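# Insert matching driver bit into recessed fastener head

## Task

Choose the driver bit whose tip fits the head of the fastener at the bottom of the block's hole and seat it in that head. Every other bit must finish inside the holder. Release everything at the end. A bit or part that stays in place only because the robot holds it does not count. Nothing the robot touched last may settle downward by more than roughly a fingernail's width once left alone, or the task fails.

## Robot and tools

Robot: two UFACTORY uf850-style six-joint arms, left_arm and right_arm, each ending in a parallel two-finger gripper with a wrist camera. The left_arm base sits at (+0.062, +0.453, 0) m, rotated by quat_wxyz (+0.996, 0, 0, -0.090). The right_arm base sits at (-0.011, -0.430, 0) m with quat_wxyz (+1.000, 0, 0, -0.004).

Scene frame: the origin is on the table top midway between the arms. +z is up, +x points out over the table, and left_arm is on the +y side. The names left and right do not match the sides of any picture. The gripper's fingers extend along its own +z axis and close along its y axis. The reported end_effector_position is the pinch point between closed pads, about 2 cm short of the fingertips. When the fingers close, the tips move roughly 10 mm further along +z. Printed hand positions can be slightly wrong, more so at long reach.

execute_actions, argument actions: a list holding one action, one wait, or nothing.
- Empty list []: no command; returns the current state plus camera pictures.
- Action: {"rows": [...], "steps": n}, with n from 3 to 15 (default 15). Each control step lasts 1/30 s. Each row drives one step, and the last row repeats if there are fewer rows than steps. Up to 15 rows.
- Each row is one flat list of 14 numbers covering both arms, even if only one moves: left_arm waist, shoulder, elbow, forearm roll, wrist pitch, wrist roll, opening, then the same seven for right_arm. The six joint values are absolute target angles in radians, in the same units as the Joint positions line. They are not offsets. Stated ranges: waist -6.283 to 6.283, shoulder -2.304 to 2.304, elbow -4.224 to 0.061, forearm roll -6.283 to 6.283, wrist pitch -2.164 to 2.164, wrist roll -6.283 to 6.283. The true ends may differ by up to 0.010 rad. A target beyond an end by more than 0.010 rad, and further out than the last reading, gets the whole call refused. Smaller overshoots are clipped at the real end, and the result notes "joint sent to its limit". Opening is an absolute command from -1 (closed) to +1 (fully open, 0.084 m pad gap).
- Wait: {"steps": n} with no rows, n up to 300. It returns after n steps counted from the previous result, and your reply time uses part of them.
- pictures: true adds camera images to any result.

Motion limits: joint targets move at most 3.14 rad/s and take 0.16 s to ramp up. Joints within one arm are slowed together so they finish at the same time. Each step's target stays within 0.623 rad of the measured angle. If a step would move the gripper more than 70 mm from where it is, the whole arm's target is pulled back toward the current angles. So large moves need several calls. The last three steps of each action run after its result comes back, while you compose the next call. Arms keep heading to the last target until they settle or a step is HELD.

Gripping: grip_measured reports the actual finger opening on the command scale. To hold something, command a value well below grip_measured. The lower the value, the harder the squeeze, up to about 24 N per pad. Slamming shut can press harder and may pop the fingers open. Sending back the grip_measured value still holds parts up to about 6 cm wide, though wide parts may slip. Held parts can be tugged briefly, and loose ones pushed.

Result lines: the state line shows each arm's end-effector position (m), quat_wxyz and velocities. Joint positions and Joint velocities list six joints then the pad gap (m). Joint torques give total drive output, offset and noisy and nonzero even with no contact. "joint command not followed" means a clearance check altered or blocked some joint targets. HELD marks steps whose row was not fully sent. TORQUE FAULT: contact torque hit a load limit (waist and shoulder 55.8, elbow 46.5, forearm roll 25.1, wrist pitch and wrist roll 17.6 N m, including held weight). The arm backs off, freezes 10 s, and drops the rest of the call. MOTOR HOT appears at 65 °C. At 80 °C an OVER-TEMPERATURE FAULT brakes that arm until it cools, and holding loads heats motors.

zoom_image: camera (cam_head_left, cam_head_right, cam_left_wrist, cam_right_wrist, each 504x504) and region [x0, y0, x1, y1] in pixels from the top-left, at most 504 by 504. It gives a sharper crop of that camera's latest image. Wrist camera optical frame: +z forward, +x right, +y down.

read_manual: optional section "licences"; returns licence texts only and does not move anything.

finished_scene: scene (integer 1 or 2) ends that scene permanently and reports success, then gives the next task. Call it only after releasing everything and confirming the result is stable. Sending a reply with no tool call ends everything.

Avoid: dropping bits, knocking anything off the table, hard pushes or slams, letting the arms touch or press each other, and leaving parts propped up only by the gripper. Move smoothly and open the fingers cleanly before withdrawing.

Each tool is called after ">>>" in YAML: its name, and indented under it one key for each argument.

## Session

>>> execute_actions:
  actions: []

Scene clock: 0.00 s of 5270.00 s.
left_arm: end_effector_position=(+0.1524, +0.1691, +0.1544) grip_measured=-1.00 end_effector_quat_wxyz=(-0.097, +0.407, +0.800, +0.429) end_effector_velocity=(+0.000, -0.001, -0.000) end_effector_angular_velocity=(-0.003, -0.000, +0.000) | right_arm: end_effector_position=(+0.1150, -0.7991, +0.1940) grip_measured=+1.00 end_effector_quat_wxyz=(-0.414, +0.666, -0.598, -0.166) end_effector_velocity=(-0.000, -0.000, +0.000) end_effector_angular_velocity=(-0.001, -0.000, -0.001)
Joint positions: left_arm=[-1.3   -0.617 -0.859  0.294 -1.141  2.351  0.   ] | right_arm=[-1.457 -0.676 -1.099  0.373 -1.313 -0.269  0.084]
Joint velocities: left_arm=[ 0.    -0.    -0.001  0.     0.002 -0.    -0.   ] | right_arm=[-0.001  0.001 -0.     0.    -0.    -0.    -0.   ]
Joint torques (N m, as the arm reports them, + toward a larger angle): no reading

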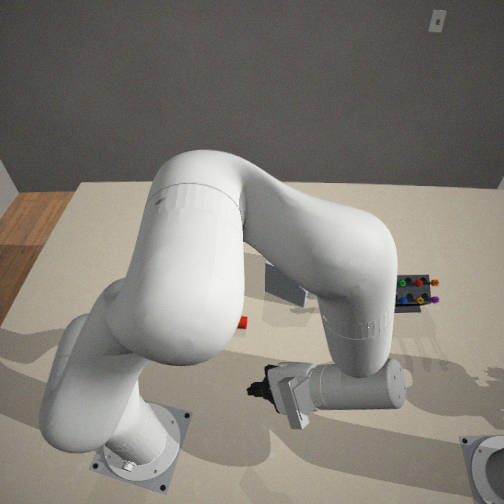

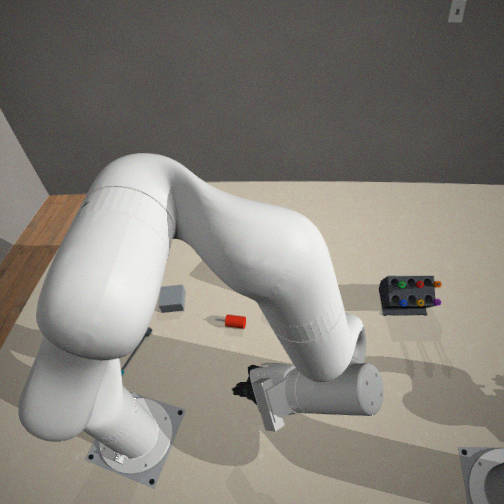

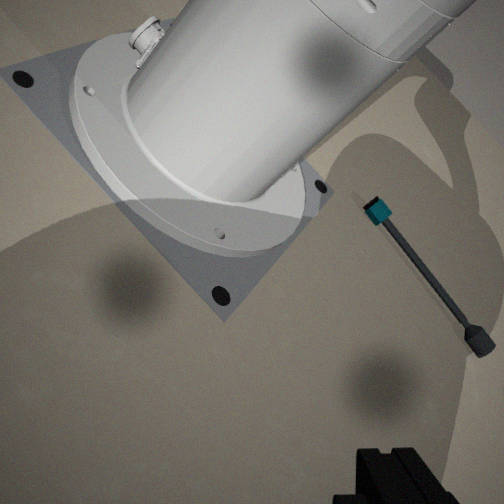

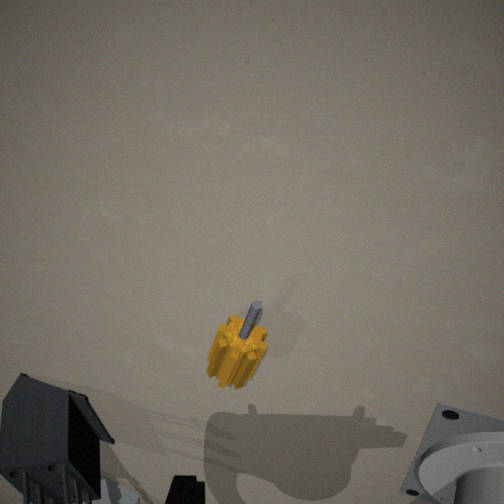

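>>> execute_actions:
  actions:
    - {"rows":[[-1.3,-0.1,-0.9,0.2,-1.0,2.0,1,-1.457,-0.1,-1.0,0.2,-1.0,-0.2,1]],"steps":15}

>>> execute_actions:
  actions:
    - {"rows":[[0.9,0,-0.9,0,-0.9,0.9,1,-0.7,0,-0.9,0,-0.9,0,1]],"steps":15}

>>> execute_actions:
  actions:
    - {"steps":40}
  pictures: true

Scene clock: 0.83 s of 5270.00 s.
left_arm: end_effector_position=(+0.1455, +0.0934, +0.2429) grip_measured=+0.87 end_effector_quat_wxyz=(+0.002, +0.312, +0.915, +0.258) end_effector_velocity=(-0.025, -0.200, +0.326) end_effector_angular_velocity=(-1.369, -0.269, +0.653) | right_arm: end_effector_position=(+0.0930, -0.8457, +0.2860) grip_measured=+1.00 end_effector_quat_wxyz=(-0.229, +0.741, -0.628, -0.059) end_effector_velocity=(-0.072, -0.124, +0.331) end_effector_angular_velocity=(-1.459, +0.224, +0.033)
Joint positions: left_arm=[-1.3   -0.318 -0.883  0.24  -1.059  2.148  0.079] | right_arm=[-1.457 -0.34  -1.042  0.272 -1.13  -0.229  0.084]
Joint velocities: left_arm=[-0.002  0.935 -0.076 -0.169  0.254 -0.629  0.183] | right_arm=[ 0.001  1.079  0.182 -0.323  0.583  0.128 -0.   ]
Joint torques (N m, as the arm reports them, + toward a larger angle): left_arm=[ -5.01  22.77 -22.26   5.5   -1.06   0.17] | right_arm=[ -0.25  32.59 -13.49   0.94  -0.06   0.77]
Steps of this call (steps 1 to 13: nothing new was sent; steps 14 to 25: the first 12 steps of this action). Readings (joint positions):
14: left_arm=[-1.300 -0.617 -0.859 0.294 -1.141 2.351] | right_arm=[-1.457 -0.676 -1.099 0.373 -1.313 -0.269]
15: left_arm=[-1.300 -0.615 -0.858 0.293 -1.140 2.348] | right_arm=[-1.457 -0.674 -1.098 0.372 -1.311 -0.268]
17: left_arm=[-1.300 -0.582 -0.859 0.287 -1.129 2.323] | right_arm=[-1.457 -0.640 -1.089 0.361 -1.290 -0.264]
21: left_arm=[-1.300 -0.444 -0.873 0.262 -1.093 2.233] | right_arm=[-1.457 -0.485 -1.067 0.316 -1.209 -0.246]
25: the state above

Scene clock: 1.33 s of 5270.00 s.
left_arm: end_effector_position=(+0.2443, +0.0867, +0.3252) grip_measured=+1.00 end_effector_quat_wxyz=(+0.022, -0.091, +0.992, +0.089) end_effector_velocity=(+0.333, +0.133, +0.058) end_effector_angular_velocity=(-0.345, -0.138, +2.084) | right_arm: end_effector_position=(+0.1828, -0.8181, +0.3503) grip_measured=+1.00 end_effector_quat_wxyz=(-0.072, +0.845, -0.530, -0.014) end_effector_velocity=(+0.316, +0.178, +0.020) end_effector_angular_velocity=(-0.271, +0.140, +0.866)
Joint positions: left_arm=[-0.987 -0.091 -0.897  0.118 -0.966  1.717  0.084] | right_arm=[-1.158 -0.093 -0.962  0.124 -0.978 -0.118  0.084]
Joint velocities: left_arm=[ 0.985  0.158 -0.003 -0.21   0.116 -0.981 -0.   ] | right_arm=[ 0.959  0.19   0.132 -0.258  0.162  0.246  0.   ]
Joint torques (N m, as the arm reports them, + toward a larger angle): left_arm=[ -6.47  18.27 -26.67   4.68  -0.39  -0.14] | right_arm=[ -0.36  30.68 -14.15   2.49   0.25   0.8 ]
Steps of this call (steps 1 to 3: the last 3 steps of your previous action; steps 4 to 15: the first 12 steps of this action). Readings (joint positions):
4: left_arm=[-1.300 -0.196 -0.893 0.217 -1.026 2.065] | right_arm=[-1.457 -0.199 -1.017 0.230 -1.054 -0.212]
5: left_arm=[-1.297 -0.169 -0.895 0.211 -1.019 2.043] | right_arm=[-1.455 -0.170 -1.013 0.220 -1.040 -0.207]
7: left_arm=[-1.262 -0.140 -0.897 0.193 -1.006 1.986] | right_arm=[-1.420 -0.140 -1.003 0.199 -1.024 -0.191]
11: left_arm=[-1.120 -0.115 -0.896 0.150 -0.983 1.850] | right_arm=[-1.285 -0.118 -0.980 0.158 -1.000 -0.151]
15: the state above

Scene clock: 2.67 s of 5270.00 s.
left_arm: end_effector_position=(+0.4853, +0.4896, +0.3579) grip_measured=+1.00 end_effector_quat_wxyz=(+0.000, +0.895, -0.446, -0.010) end_effector_velocity=(-0.030, +0.381, +0.007) end_effector_angular_velocity=(-0.011, -0.032, +1.077) | right_arm: end_effector_position=(+0.3133, -0.7077, +0.3622) grip_measured=+1.00 end_effector_quat_wxyz=(+0.000, +0.938, -0.346, -0.000) end_effector_velocity=(+0.000, +0.000, +0.001) end_effector_angular_velocity=(-0.001, -0.002, -0.001)
Joint positions: left_arm=[ 0.26  -0.01  -0.9    0.013 -0.907  0.996  0.084] | right_arm=[-0.7   -0.    -0.9    0.    -0.9   -0.     0.084]
Joint velocities: left_arm=[ 0.909  0.017 -0.    -0.021  0.012 -0.155  0.   ] | right_arm=[ 0.     0.002 -0.     0.001  0.001  0.     0.   ]
Joint torques (N m, as the arm reports them, + toward a larger angle): left_arm=[ -1.36  19.46 -27.79   4.49  -0.03  -0.32] | right_arm=[ -0.65  26.42 -15.18   1.73   0.41   0.75]
Kept back: nothing.
Steps of this call (steps 1 to 3: the last 3 steps of your previous action; steps 4 to 40: the robot went on to your last target). Readings (joint positions):
1: left_arm=[-0.954 -0.086 -0.897 0.111 -0.962 1.685] | right_arm=[-1.126 -0.086 -0.958 0.115 -0.973 -0.110]
2: left_arm=[-0.921 -0.081 -0.897 0.105 -0.958 1.652] | right_arm=[-1.094 -0.080 -0.954 0.107 -0.967 -0.102]
4: left_arm=[-0.856 -0.072 -0.897 0.093 -0.952 1.587] | right_arm=[-1.029 -0.067 -0.945 0.089 -0.956 -0.085]
8: left_arm=[-0.728 -0.057 -0.898 0.074 -0.941 1.459] | right_arm=[-0.900 -0.041 -0.927 0.054 -0.934 -0.052]
40: the state above

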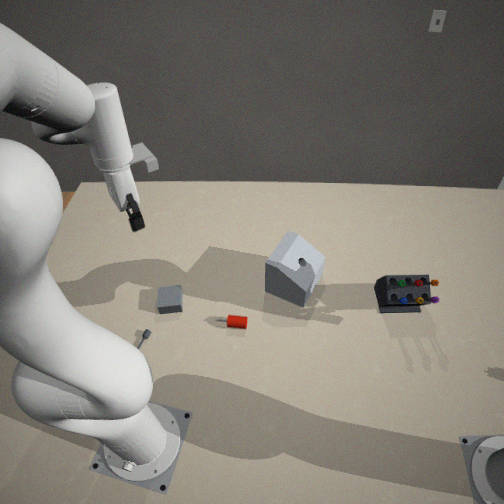

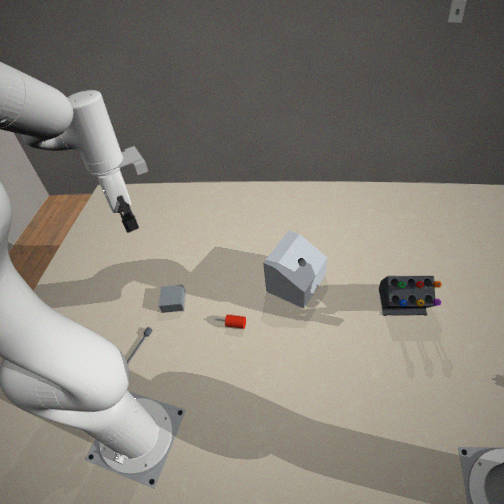

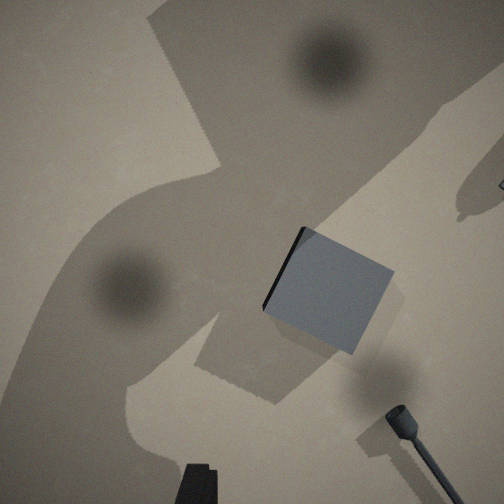

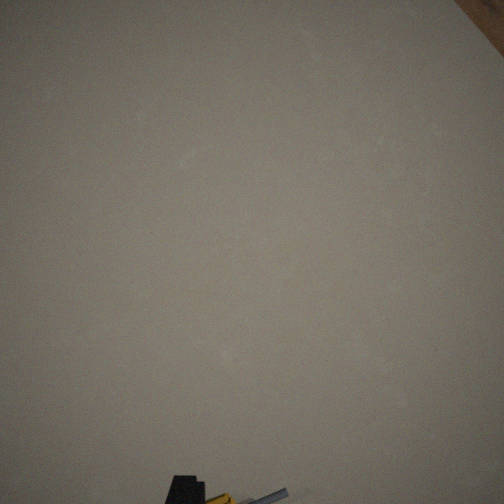

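>>> zoom_image:
  camera: "cam_head_left"
  region: [250, 220, 450, 330]

Region (250, 220, 450, 330) of cam_head_left's 504x504 image, scaled by 2.520, with more detail than that image has; it fills the top 277 rows of this view, and the rest is white.

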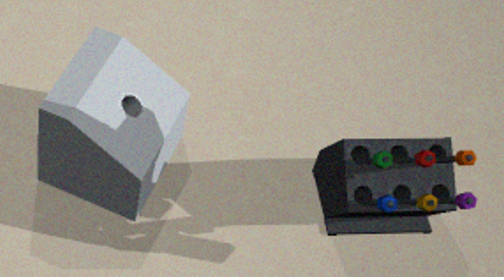

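>>> execute_actions:
  actions:
    - {"rows":[[0.9,0,-0.9,0,-0.9,0.9,1,0.45,0,-0.9,0,-0.9,0.442,1]],"steps":15}

>>> execute_actions:
  actions:
    - {"steps":35}
  pictures: true

Scene clock: 3.30 s of 5270.00 s.
left_arm: end_effector_position=(+0.4007, +0.7125, +0.3618) grip_measured=+1.00 end_effector_quat_wxyz=(+0.000, +0.992, -0.129, -0.001) end_effector_velocity=(-0.187, +0.248, +0.006) end_effector_angular_velocity=(+0.005, -0.023, +0.851) | right_arm: end_effector_position=(+0.3779, -0.6061, +0.3622) grip_measured=+1.00 end_effector_quat_wxyz=(-0.000, +0.956, -0.294, +0.000) end_effector_velocity=(+0.158, +0.349, -0.001) end_effector_angular_velocity=(+0.001, +0.003, +0.472)
Joint positions: left_arm=[ 0.833 -0.001 -0.9    0.001 -0.901  0.91   0.084] | right_arm=[-0.417 -0.    -0.9    0.    -0.9    0.173  0.084]
Joint velocities: left_arm=[ 0.735  0.013 -0.001 -0.013  0.008 -0.108 -0.   ] | right_arm=[ 0.898 -0.002  0.    -0.001 -0.     0.427 -0.   ]
Joint torques (N m, as the arm reports them, + toward a larger angle): left_arm=[-19.56  14.05 -26.72   3.51   0.    -0.25] | right_arm=[ -3.33  26.55 -14.66   1.61   0.49   0.7 ]
Steps of this call (steps 1 to 7: the robot went on to your last target; steps 8 to 19: the first 12 steps of this action). Readings (joint positions):
8: left_arm=[0.503 -0.006 -0.900 0.008 -0.904 0.959] | right_arm=[-0.700 -0.000 -0.900 -0.000 -0.900 0.000]
9: left_arm=[0.533 -0.006 -0.900 0.007 -0.904 0.954] | right_arm=[-0.697 -0.000 -0.900 -0.000 -0.900 0.002]
11: left_arm=[0.594 -0.005 -0.900 0.006 -0.903 0.945] | right_arm=[-0.663 -0.000 -0.900 -0.000 -0.900 0.029]
15: left_arm=[0.715 -0.003 -0.900 0.004 -0.902 0.927] | right_arm=[-0.537 -0.000 -0.900 0.000 -0.900 0.110]
19: the state above

Scene clock: 4.47 s of 5270.00 s.
left_arm: end_effector_position=(+0.3828, +0.7347, +0.3622) grip_measured=+1.00 end_effector_quat_wxyz=(+0.000, +0.996, -0.090, +0.000) end_effector_velocity=(-0.001, +0.000, -0.001) end_effector_angular_velocity=(-0.001, +0.001, +0.001) | right_arm: end_effector_position=(+0.3754, -0.2492, +0.3622) grip_measured=+1.00 end_effector_quat_wxyz=(+0.000, +1.000, -0.001, -0.000) end_effector_velocity=(-0.007, +0.015, +0.000) end_effector_angular_velocity=(+0.000, +0.001, +0.027)
Joint positions: left_arm=[ 0.9   -0.    -0.9   -0.    -0.9    0.9    0.084] | right_arm=[ 0.445  0.    -0.9   -0.    -0.9    0.441  0.084]
Joint velocities: left_arm=[ 0.001 -0.     0.001 -0.    -0.     0.001  0.   ] | right_arm=[ 0.038 -0.001 -0.001  0.001 -0.     0.011  0.   ]
Joint torques (N m, as the arm reports them, + toward a larger angle): left_arm=[ -5.76  16.86 -27.85   4.16  -0.23  -0.18] | right_arm=[ -2.3   25.67 -14.52   1.58   0.44   0.77]
Kept back: nothing.
Steps of this call (steps 1 to 3: the last 3 steps of your previous action; steps 4 to 35: the robot went on to your last target). Readings (joint positions):
1: left_arm=[0.854 -0.001 -0.900 0.001 -0.901 0.907] | right_arm=[-0.387 -0.000 -0.900 0.000 -0.900 0.187]
2: left_arm=[0.868 -0.000 -0.900 0.001 -0.900 0.905] | right_arm=[-0.357 -0.000 -0.900 0.000 -0.900 0.201]
4: left_arm=[0.884 -0.000 -0.900 0.000 -0.900 0.902] | right_arm=[-0.297 -0.000 -0.900 0.000 -0.900 0.225]
8: left_arm=[0.895 -0.000 -0.900 0.000 -0.900 0.901] | right_arm=[-0.178 -0.000 -0.900 0.000 -0.900 0.266]
35: the state above

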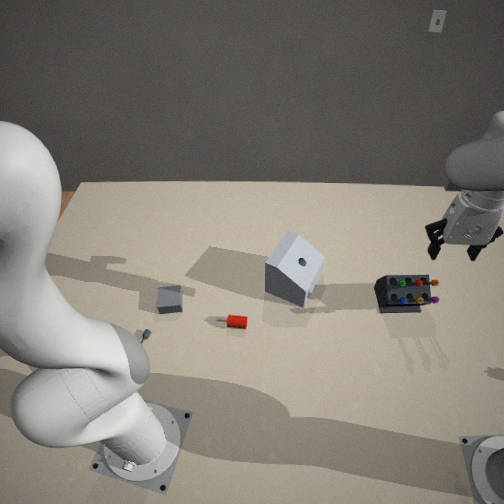

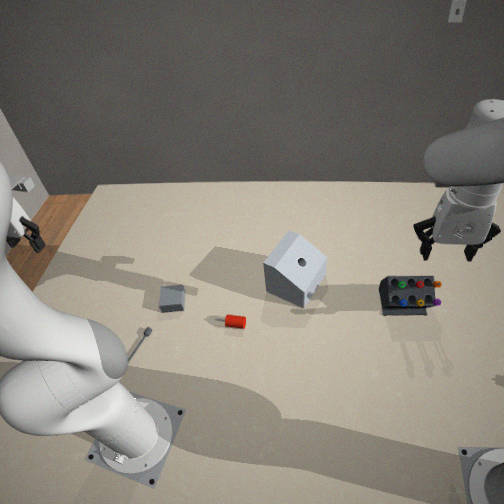

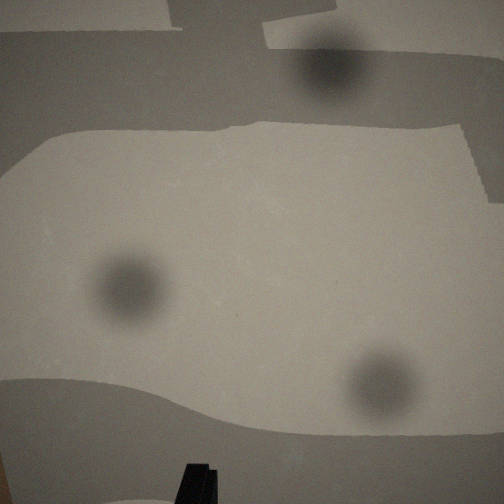

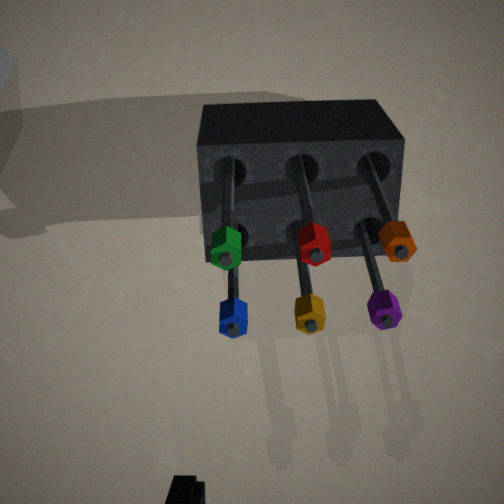

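>>> execute_actions:
  actions: []

>>> execute_actions:
  actions:
    - {"rows":[[0.9,0,-0.9,0,-0.9,0.9,1,0.5542,0.1994,-0.7186,0,-0.918,0.5462,1]],"steps":15}

>>> execute_actions:
  actions:
    - {"steps":12}
  pictures: true

Scene clock: 4.70 s of 5270.00 s.
left_arm: end_effector_position=(+0.3828, +0.7347, +0.3622) grip_measured=+1.00 end_effector_quat_wxyz=(+0.000, +0.996, -0.090, +0.000) end_effector_velocity=(-0.000, +0.000, -0.000) end_effector_angular_velocity=(-0.000, +0.000, +0.000) | right_arm: end_effector_position=(+0.3747, -0.2477, +0.3622) grip_measured=+1.00 end_effector_quat_wxyz=(+0.000, +1.000, +0.000, +0.000) end_effector_velocity=(-0.000, +0.002, +0.001) end_effector_angular_velocity=(+0.000, -0.002, +0.005)
Joint positions: left_arm=[ 0.9    0.    -0.9   -0.    -0.9    0.9    0.084] | right_arm=[ 0.449  0.    -0.9   -0.    -0.9    0.442  0.084]
Joint velocities: left_arm=[ 0.001  0.     0.    -0.    -0.     0.     0.   ] | right_arm=[ 0.006  0.    -0.001 -0.001  0.001  0.001  0.   ]
Joint torques (N m, as the arm reports them, + toward a larger angle): left_arm=[ -5.59  14.7  -27.63   4.04   0.03  -0.07] | right_arm=[ -0.69  25.84 -14.87   1.78   0.45   0.77]
Kept back: nothing.
Steps of this call (steps 1 to 7: the robot went on to your last target). Readings (joint positions):
1: left_arm=[0.900 -0.000 -0.900 -0.000 -0.900 0.900] | right_arm=[0.446 0.000 -0.900 -0.000 -0.900 0.441]
2: left_arm=[0.900 -0.000 -0.900 0.000 -0.900 0.900] | right_arm=[0.447 0.000 -0.900 -0.000 -0.900 0.441]
4: left_arm=[0.900 0.000 -0.900 -0.000 -0.900 0.900] | right_arm=[0.448 0.000 -0.900 -0.000 -0.900 0.442]
7: the state above

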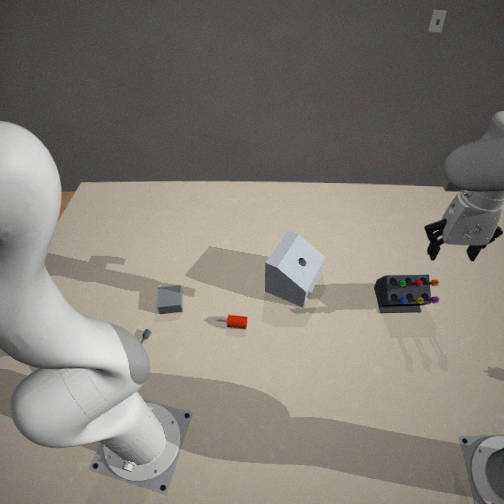

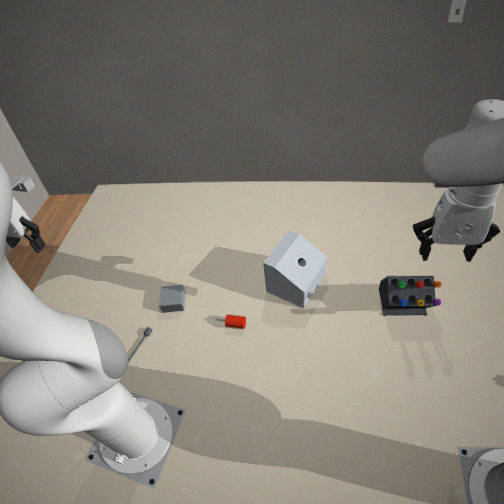

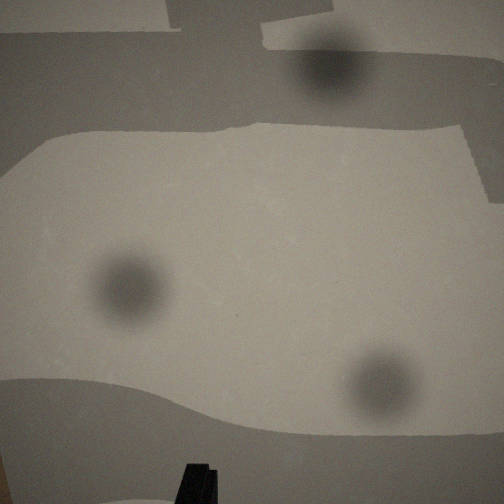

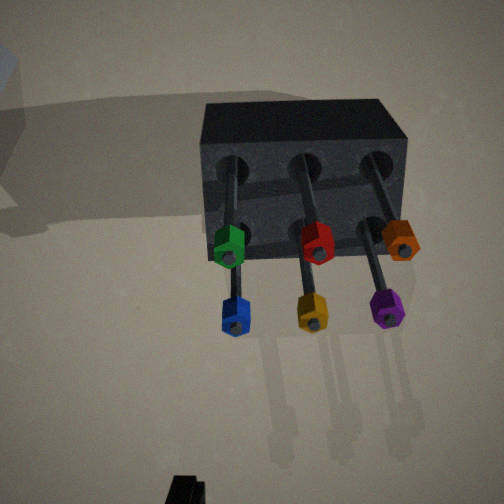

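Scene clock: 5.10 s of 5270.00 s.
left_arm: end_effector_position=(+0.3828, +0.7347, +0.3622) grip_measured=+1.00 end_effector_quat_wxyz=(+0.000, +0.996, -0.090, +0.000) end_effector_velocity=(+0.000, -0.001, -0.001) end_effector_angular_velocity=(-0.002, +0.002, -0.002) | right_arm: end_effector_position=(+0.2942, -0.2467, +0.3627) grip_measured=+1.00 end_effector_quat_wxyz=(-0.000, +1.000, +0.001, +0.000) end_effector_velocity=(-0.045, -0.005, -0.008) end_effector_angular_velocity=(-0.006, +0.006, -0.008)
Joint positions: left_arm=[ 0.9    0.    -0.9    0.    -0.9    0.9    0.084] | right_arm=[ 0.548  0.188 -0.729 -0.    -0.917  0.54   0.084]
Joint velocities: left_arm=[-0.002 -0.001 -0.    -0.    -0.001  0.     0.   ] | right_arm=[ 0.054  0.102  0.104 -0.002 -0.006  0.064  0.   ]
Joint torques (N m, as the arm reports them, + toward a larger angle): left_arm=[ -3.19  15.07 -28.89   4.33  -0.11  -0.16] | right_arm=[ -1.61  15.41 -16.39   1.67   0.53   0.67]
Steps of this call (steps 1 to 12: the first 12 steps of this action). Readings (joint positions):
1: left_arm=[0.900 -0.000 -0.900 0.000 -0.900 0.900] | right_arm=[0.449 0.000 -0.900 -0.000 -0.900 0.442]
2: left_arm=[0.900 -0.000 -0.900 -0.000 -0.900 0.900] | right_arm=[0.451 0.003 -0.897 -0.000 -0.900 0.444]
4: left_arm=[0.900 0.000 -0.900 0.000 -0.900 0.900] | right_arm=[0.469 0.037 -0.864 -0.000 -0.903 0.463]
8: left_arm=[0.900 0.000 -0.900 0.000 -0.900 0.900] | right_arm=[0.530 0.154 -0.762 0.000 -0.915 0.521]
12: the state above

Scene clock: 5.50 s of 5270.00 s.
left_arm: end_effector_position=(+0.3828, +0.7347, +0.3622) grip_measured=+1.00 end_effector_quat_wxyz=(+0.000, +0.996, -0.090, +0.000) end_effector_velocity=(+0.001, -0.000, +0.000) end_effector_angular_velocity=(+0.001, -0.001, -0.001) | right_arm: end_effector_position=(+0.2898, -0.2471, +0.3622) grip_measured=+1.00 end_effector_quat_wxyz=(+0.000, +1.000, +0.000, -0.000) end_effector_velocity=(-0.001, -0.000, +0.000) end_effector_angular_velocity=(+0.001, -0.002, +0.000)
Joint positions: left_arm=[ 0.9   -0.    -0.9    0.    -0.9    0.9    0.084] | right_arm=[ 0.554  0.199 -0.719 -0.    -0.918  0.546  0.084]
Joint velocities: left_arm=[-0.001 -0.    -0.001 -0.     0.001  0.    -0.   ] | right_arm=[ 0.001  0.004  0.002 -0.001  0.     0.001  0.   ]
Joint torques (N m, as the arm reports them, + toward a larger angle): left_arm=[ -4.03  12.79 -27.94   4.67  -0.15  -0.4 ] | right_arm=[ -1.44  18.9  -15.42   1.47   0.5    0.83]
Kept back: nothing.
Steps of this call (steps 1 to 3: the last 3 steps of your previous action; steps 4 to 12: the robot went on to your last target). Readings (joint positions):
1: left_arm=[0.900 0.000 -0.900 -0.000 -0.900 0.900] | right_arm=[0.550 0.191 -0.726 -0.000 -0.917 0.542]
2: left_arm=[0.900 0.000 -0.900 0.000 -0.900 0.900] | right_arm=[0.551 0.193 -0.724 -0.000 -0.917 0.543]
4: left_arm=[0.900 0.000 -0.900 -0.000 -0.900 0.900] | right_arm=[0.552 0.196 -0.721 -0.000 -0.918 0.545]
8: left_arm=[0.900 -0.000 -0.900 0.000 -0.900 0.900] | right_arm=[0.554 0.198 -0.719 -0.000 -0.918 0.546]
12: the state above

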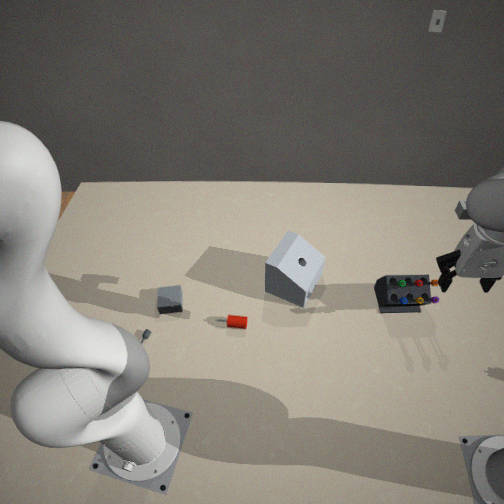

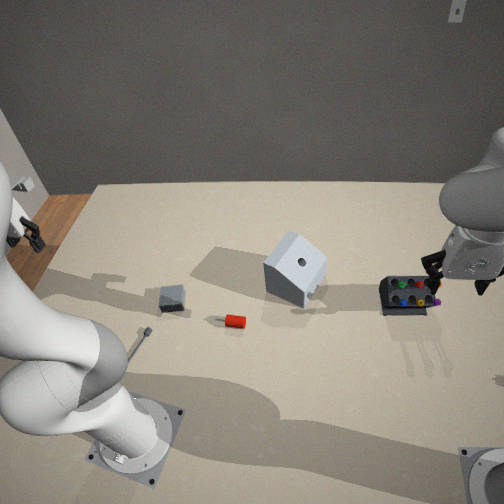

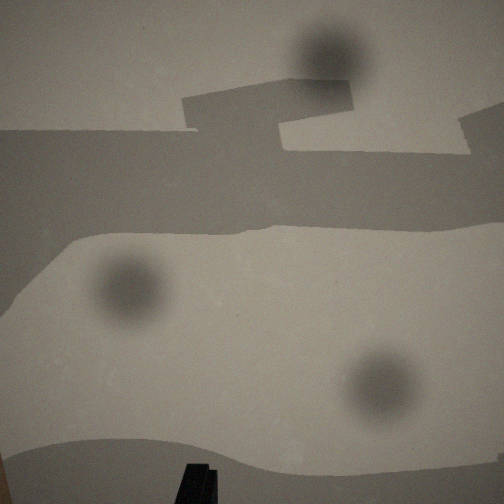

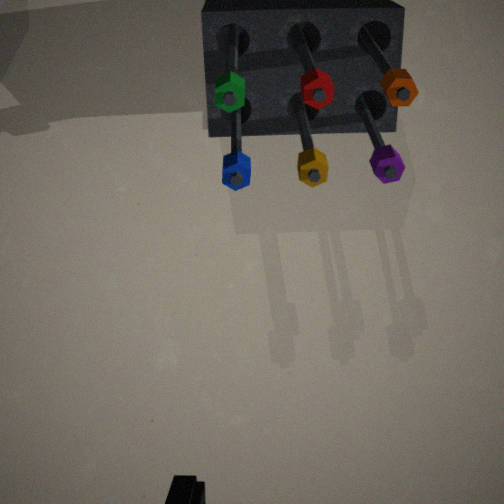

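>>> execute_actions:
  actions:
    - {"rows":[[0.9,0,-0.9,0,-0.9,0.9,1,0.7168,-0.4564,-1.4486,0,-0.9922,0.7088,1]],"steps":15}

>>> execute_actions:
  actions:
    - {"steps":27}
  pictures: true

Scene clock: 6.23 s of 5270.00 s.
left_arm: end_effector_position=(+0.3828, +0.7347, +0.3622) grip_measured=+1.00 end_effector_quat_wxyz=(+0.000, +0.996, -0.090, +0.000) end_effector_velocity=(+0.000, +0.000, -0.000) end_effector_angular_velocity=(+0.000, -0.000, +0.002) | right_arm: end_effector_position=(+0.3673, -0.1604, +0.3777) grip_measured=+1.00 end_effector_quat_wxyz=(+0.003, +1.000, +0.000, -0.005) end_effector_velocity=(+0.239, +0.294, +0.023) end_effector_angular_velocity=(+0.012, -0.023, +0.002)
Joint positions: left_arm=[ 0.9    0.    -0.9    0.    -0.9    0.9    0.084] | right_arm=[ 0.627 -0.09  -1.03   0.    -0.951  0.619  0.084]
Joint velocities: left_arm=[ 0.001 -0.001 -0.    -0.     0.001 -0.001 -0.   ] | right_arm=[ 0.217 -0.883 -1.008 -0.001 -0.099  0.216 -0.   ]
Joint torques (N m, as the arm reports them, + toward a larger angle): left_arm=[ -5.39  17.63 -29.46   4.46  -0.15  -0.15] | right_arm=[  0.72  30.91 -14.33   1.56   0.4    0.78]
Steps of this call (steps 1 to 10: the robot went on to your last target; steps 11 to 22: the first 12 steps of this action). Readings (joint positions):
11: left_arm=[0.900 -0.000 -0.900 -0.000 -0.900 0.900] | right_arm=[0.554 0.199 -0.719 -0.000 -0.918 0.546]
12: left_arm=[0.900 0.000 -0.900 0.000 -0.900 0.900] | right_arm=[0.555 0.197 -0.722 -0.000 -0.919 0.547]
14: left_arm=[0.900 0.000 -0.900 -0.000 -0.900 0.900] | right_arm=[0.564 0.162 -0.758 -0.000 -0.924 0.557]
18: left_arm=[0.900 -0.000 -0.900 -0.000 -0.900 0.900] | right_arm=[0.598 0.026 -0.896 0.000 -0.938 0.590]
22: the state above

Scene clock: 7.13 s of 5270.00 s.
left_arm: end_effector_position=(+0.3828, +0.7347, +0.3622) grip_measured=+1.00 end_effector_quat_wxyz=(+0.000, +0.996, -0.090, +0.000) end_effector_velocity=(+0.000, -0.000, +0.000) end_effector_angular_velocity=(+0.000, -0.000, +0.001) | right_arm: end_effector_position=(+0.4519, -0.0326, +0.3624) grip_measured=+1.00 end_effector_quat_wxyz=(-0.000, +1.000, +0.000, +0.000) end_effector_velocity=(-0.000, +0.002, -0.000) end_effector_angular_velocity=(+0.001, -0.001, +0.001)
Joint positions: left_arm=[ 0.9    0.    -0.9    0.    -0.9    0.9    0.084] | right_arm=[ 0.717 -0.456 -1.448 -0.    -0.992  0.709  0.084]
Joint velocities: left_arm=[-0.     0.    -0.    -0.    -0.    -0.001 -0.   ] | right_arm=[ 0.002 -0.002 -0.003  0.     0.     0.001  0.   ]
Joint torques (N m, as the arm reports them, + toward a larger angle): left_arm=[ -4.19  13.07 -28.25   5.    -0.19  -0.47] | right_arm=[ -0.64  43.57 -15.34   1.73   0.49   0.67]
Kept back: nothing.
Steps of this call (steps 1 to 3: the last 3 steps of your previous action; steps 4 to 27: the robot went on to your last target). Readings (joint positions):
1: left_arm=[0.900 0.000 -0.900 0.000 -0.900 0.900] | right_arm=[0.634 -0.120 -1.064 0.000 -0.954 0.626]
2: left_arm=[0.900 0.000 -0.900 -0.000 -0.900 0.900] | right_arm=[0.641 -0.149 -1.097 0.000 -0.958 0.633]
4: left_arm=[0.900 0.000 -0.900 0.000 -0.900 0.900] | right_arm=[0.656 -0.209 -1.165 0.000 -0.964 0.648]
8: left_arm=[0.900 0.000 -0.900 0.000 -0.900 0.900] | right_arm=[0.685 -0.328 -1.302 0.000 -0.978 0.677]
27: the state above

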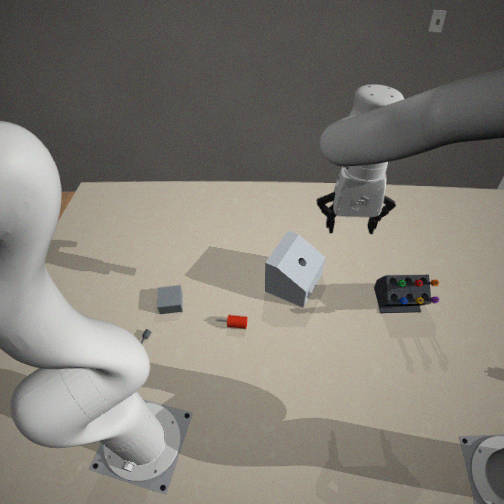

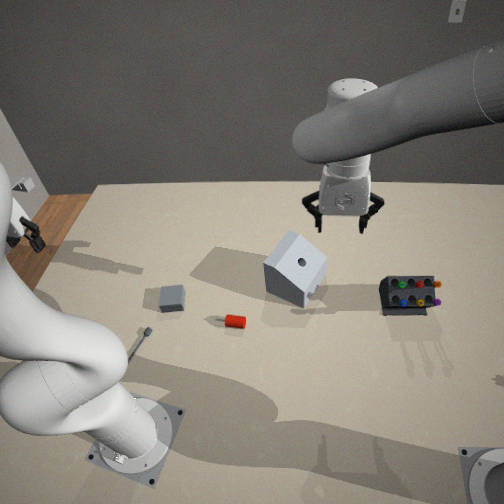

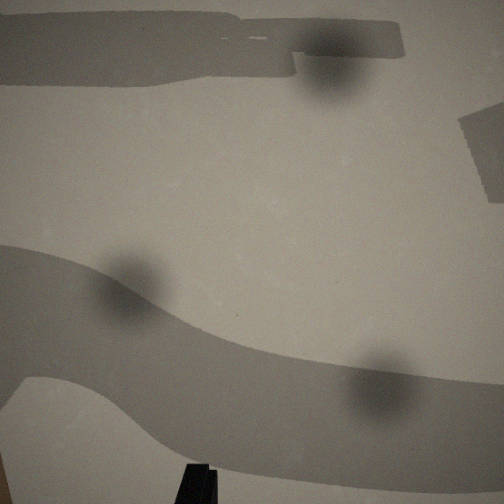

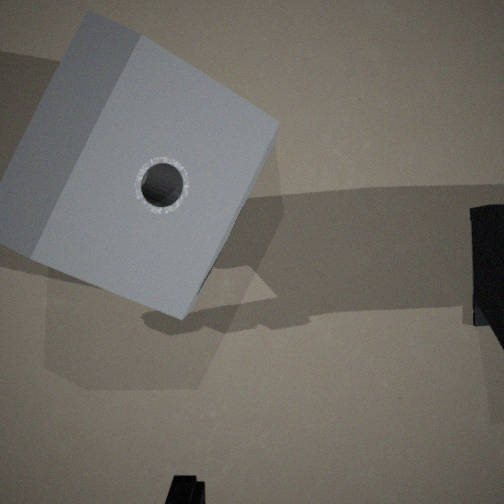

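>>> execute_actions:
  actions:
    - {"rows":[[0.9,0,-0.9,0,-0.9,0.9,1,0.4883,-0.45,-1.15,1.0951,-0.329,-1.646,1]],"steps":15}

>>> execute_actions:
  actions:
    - {"steps":12}

>>> execute_actions:
  actions:
    - {"rows":[[0.9,0,-0.9,0,-0.9,0.9,1,0.4883,-0.554,-1.129,1.0951,-0.329,-1.646,1]],"steps":15}

>>> execute_actions:
  actions:
    - {"steps":12}
  pictures: true

Scene clock: 15.73 s of 5270.00 s.
left_arm: end_effector_position=(+0.3828, +0.7347, +0.3622) grip_measured=+1.00 end_effector_quat_wxyz=(+0.000, +0.996, -0.090, +0.000) end_effector_velocity=(-0.000, +0.001, +0.001) end_effector_angular_velocity=(+0.001, -0.001, -0.001) | right_arm: end_effector_position=(+0.5091, -0.0324, +0.2982) grip_measured=+1.00 end_effector_quat_wxyz=(-0.197, +0.979, -0.022, +0.053) end_effector_velocity=(+0.250, -0.048, -0.109) end_effector_angular_velocity=(+1.118, -0.764, -0.423)
Joint positions: left_arm=[ 0.9   -0.    -0.9    0.    -0.9    0.9    0.084] | right_arm=[ 0.561 -0.452 -1.245  0.54  -0.544  0.168  0.084]
Joint velocities: left_arm=[ 0.001  0.    -0.001  0.    -0.     0.002  0.   ] | right_arm=[-0.457  0.016  0.596  2.493  1.349 -2.485 -0.   ]
Joint torques (N m, as the arm reports them, + toward a larger angle): left_arm=[ -5.21  14.84 -27.49   4.83  -0.19  -0.18] | right_arm=[  2.76  44.04 -16.76   3.61   0.4    0.21]
Steps of this call (steps 1 to 30: the robot went on to your last target; steps 31 to 90: nothing new was sent; then 5.20 s passed at rest; steps 91 to 102: the first 12 steps of this action). Readings (joint positions):
91: left_arm=[0.900 -0.000 -0.900 0.000 -0.900 0.900] | right_arm=[0.717 -0.456 -1.449 0.000 -0.992 0.709]
92: left_arm=[0.900 -0.000 -0.900 -0.000 -0.900 0.900] | right_arm=[0.716 -0.456 -1.447 0.003 -0.989 0.705]
94: left_arm=[0.900 0.000 -0.900 -0.000 -0.900 0.900] | right_arm=[0.704 -0.455 -1.430 0.040 -0.951 0.667]
98: left_arm=[0.900 -0.000 -0.900 -0.000 -0.900 0.900] | right_arm=[0.629 -0.454 -1.334 0.252 -0.746 0.456]
102: the state above

Scene clock: 16.13 s of 5270.00 s.
left_arm: end_effector_position=(+0.3828, +0.7347, +0.3622) grip_measured=+1.00 end_effector_quat_wxyz=(+0.000, +0.996, -0.090, +0.000) end_effector_velocity=(+0.000, -0.001, -0.001) end_effector_angular_velocity=(-0.001, +0.001, -0.001) | right_arm: end_effector_position=(+0.5577, -0.0518, +0.2863) grip_measured=+1.00 end_effector_quat_wxyz=(-0.215, +0.932, +0.203, +0.208) end_effector_velocity=(+0.015, -0.012, -0.004) end_effector_angular_velocity=(-0.751, -1.285, +2.051)
Joint positions: left_arm=[ 0.9   -0.    -0.9    0.    -0.9    0.9    0.084] | right_arm=[ 0.491 -0.45  -1.153  1.077 -0.335 -0.917  0.084]
Joint velocities: left_arm=[-0.001 -0.001  0.001 -0.    -0.    -0.    -0.   ] | right_arm=[-0.018  0.001  0.025  0.172  0.055 -2.718  0.   ]
Joint torques (N m, as the arm reports them, + toward a larger angle): left_arm=[ -4.56  17.56 -28.6    4.25  -0.15  -0.46] | right_arm=[  0.44  43.29 -15.74   0.35   0.63   0.56]
Kept back: nothing.
Steps of this call (steps 1 to 3: the last 3 steps of your previous action; steps 4 to 12: the robot went on to your last target). Readings (joint positions):
1: left_arm=[0.900 -0.000 -0.900 0.000 -0.900 0.900] | right_arm=[0.546 -0.452 -1.226 0.626 -0.501 0.082]
2: left_arm=[0.900 -0.000 -0.900 -0.000 -0.900 0.900] | right_arm=[0.533 -0.452 -1.209 0.713 -0.463 -0.007]
4: left_arm=[0.900 -0.000 -0.900 0.000 -0.900 0.900] | right_arm=[0.513 -0.451 -1.183 0.867 -0.405 -0.188]
8: left_arm=[0.900 0.000 -0.900 -0.000 -0.900 0.900] | right_arm=[0.495 -0.450 -1.159 1.030 -0.350 -0.552]
12: the state above

Scene clock: 16.53 s of 5270.00 s.
left_arm: end_effector_position=(+0.3828, +0.7347, +0.3622) grip_measured=+1.00 end_effector_quat_wxyz=(+0.000, +0.996, -0.090, +0.000) end_effector_velocity=(-0.000, -0.000, -0.000) end_effector_angular_velocity=(-0.001, +0.001, -0.001) | right_arm: end_effector_position=(+0.5409, -0.0628, +0.2104) grip_measured=+1.00 end_effector_quat_wxyz=(-0.135, +0.828, +0.501, +0.214) end_effector_velocity=(-0.005, -0.003, -0.032) end_effector_angular_velocity=(-0.088, -0.094, +0.265)
Joint positions: left_arm=[ 0.9    0.    -0.9    0.    -0.9    0.9    0.084] | right_arm=[ 0.488 -0.548 -1.13   1.094 -0.329 -1.616  0.084]
Joint velocities: left_arm=[-0.    -0.     0.    -0.    -0.001  0.001 -0.   ] | right_arm=[-0.001 -0.051 -0.003  0.007  0.002 -0.314  0.   ]
Joint torques (N m, as the arm reports them, + toward a larger angle): left_arm=[ -1.91  14.77 -27.82   4.59  -0.08  -0.1 ] | right_arm=[ -1.    45.7  -14.18   1.54   0.33   1.29]
Steps of this call (steps 1 to 12: the first 12 steps of this action). Readings (joint positions):
1: left_arm=[0.900 0.000 -0.900 -0.000 -0.900 0.900] | right_arm=[0.490 -0.450 -1.152 1.082 -0.333 -1.008]
2: left_arm=[0.900 0.000 -0.900 -0.000 -0.900 0.900] | right_arm=[0.490 -0.451 -1.152 1.085 -0.332 -1.097]
4: left_arm=[0.900 -0.000 -0.900 0.000 -0.900 0.900] | right_arm=[0.489 -0.461 -1.150 1.090 -0.331 -1.266]
8: left_arm=[0.900 0.000 -0.900 -0.000 -0.900 0.900] | right_arm=[0.489 -0.525 -1.134 1.093 -0.330 -1.522]
12: the state above

Scene clock: 16.93 s of 5270.00 s.
left_arm: end_effector_position=(+0.3828, +0.7347, +0.3622) grip_measured=+1.00 end_effector_quat_wxyz=(+0.000, +0.996, -0.090, +0.000) end_effector_velocity=(+0.000, +0.000, +0.001) end_effector_angular_velocity=(+0.001, -0.001, -0.001) | right_arm: end_effector_position=(+0.5399, -0.0634, +0.2062) grip_measured=+1.00 end_effector_quat_wxyz=(-0.132, +0.821, +0.513, +0.213) end_effector_velocity=(-0.001, -0.000, -0.003) end_effector_angular_velocity=(-0.002, +0.002, +0.002)
Joint positions: left_arm=[ 0.9    0.    -0.9    0.    -0.9    0.9    0.084] | right_arm=[ 0.488 -0.554 -1.129  1.095 -0.329 -1.645  0.084]
Joint velocities: left_arm=[-0.     0.001 -0.001  0.    -0.001  0.001 -0.   ] | right_arm=[ 0.    -0.003  0.002  0.004 -0.    -0.006 -0.   ]
Joint torques (N m, as the arm reports them, + toward a larger angle): left_arm=[ -3.69  16.26 -29.24   4.23  -0.18  -0.17] | right_arm=[  0.17  45.   -13.77   1.55   0.39   0.72]
Kept back: nothing.
Steps of this call (steps 1 to 3: the last 3 steps of your previous action; steps 4 to 12: the robot went on to your last target). Readings (joint positions):
1: left_arm=[0.900 0.000 -0.900 -0.000 -0.900 0.900] | right_arm=[0.488 -0.549 -1.130 1.095 -0.329 -1.625]
2: left_arm=[0.900 -0.000 -0.900 -0.000 -0.900 0.900] | right_arm=[0.488 -0.550 -1.130 1.095 -0.329 -1.631]
4: left_arm=[0.900 -0.000 -0.900 0.000 -0.900 0.900] | right_arm=[0.488 -0.552 -1.130 1.095 -0.329 -1.638]
8: left_arm=[0.900 0.000 -0.900 -0.000 -0.900 0.900] | right_arm=[0.488 -0.553 -1.129 1.095 -0.329 -1.644]
12: the state above

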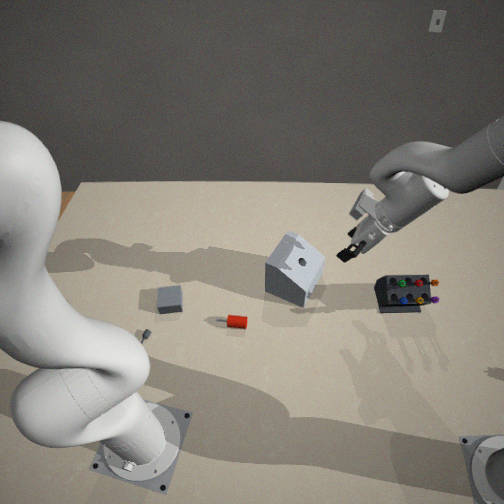

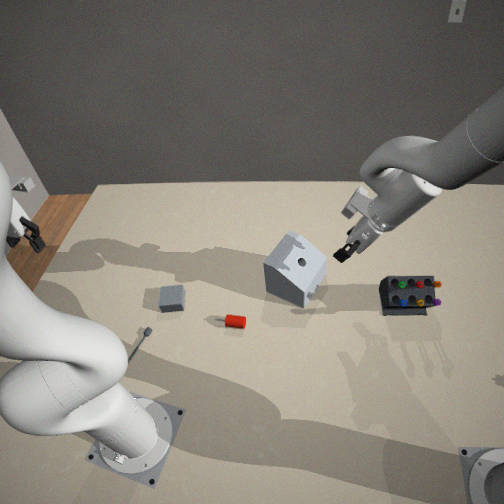

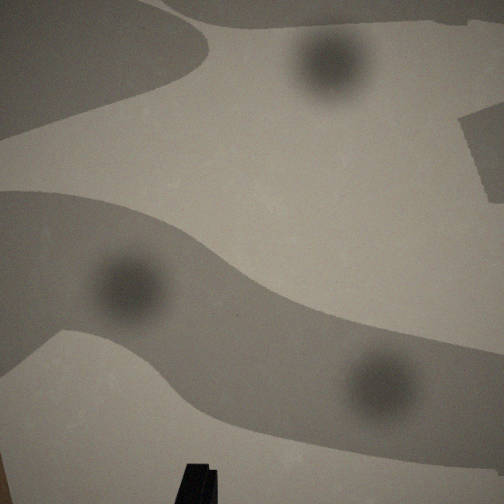

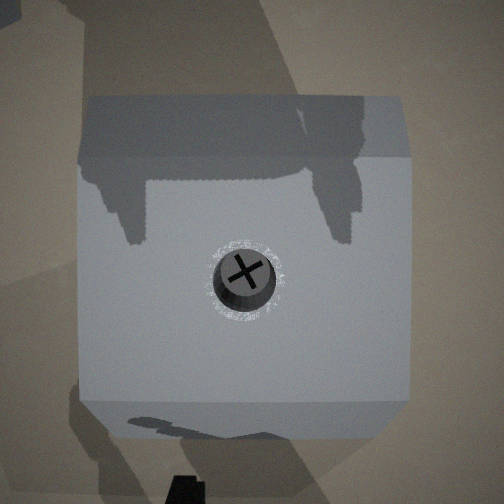

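>>> zoom_image:
  camera: "cam_right_wrist"
  region: [195, 230, 295, 330]

Region (195, 230, 295, 330) of cam_right_wrist's 504x504 image, scaled by 5.040, with more detail than that image has.

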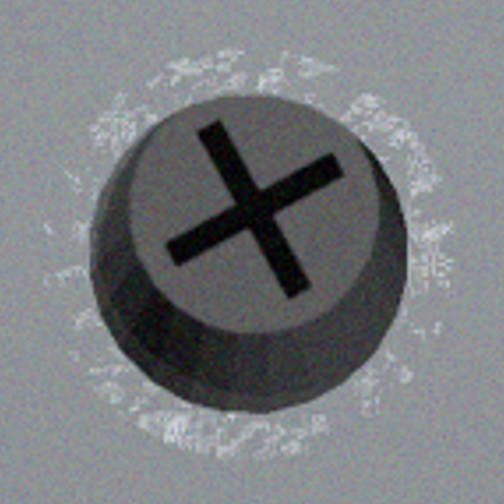

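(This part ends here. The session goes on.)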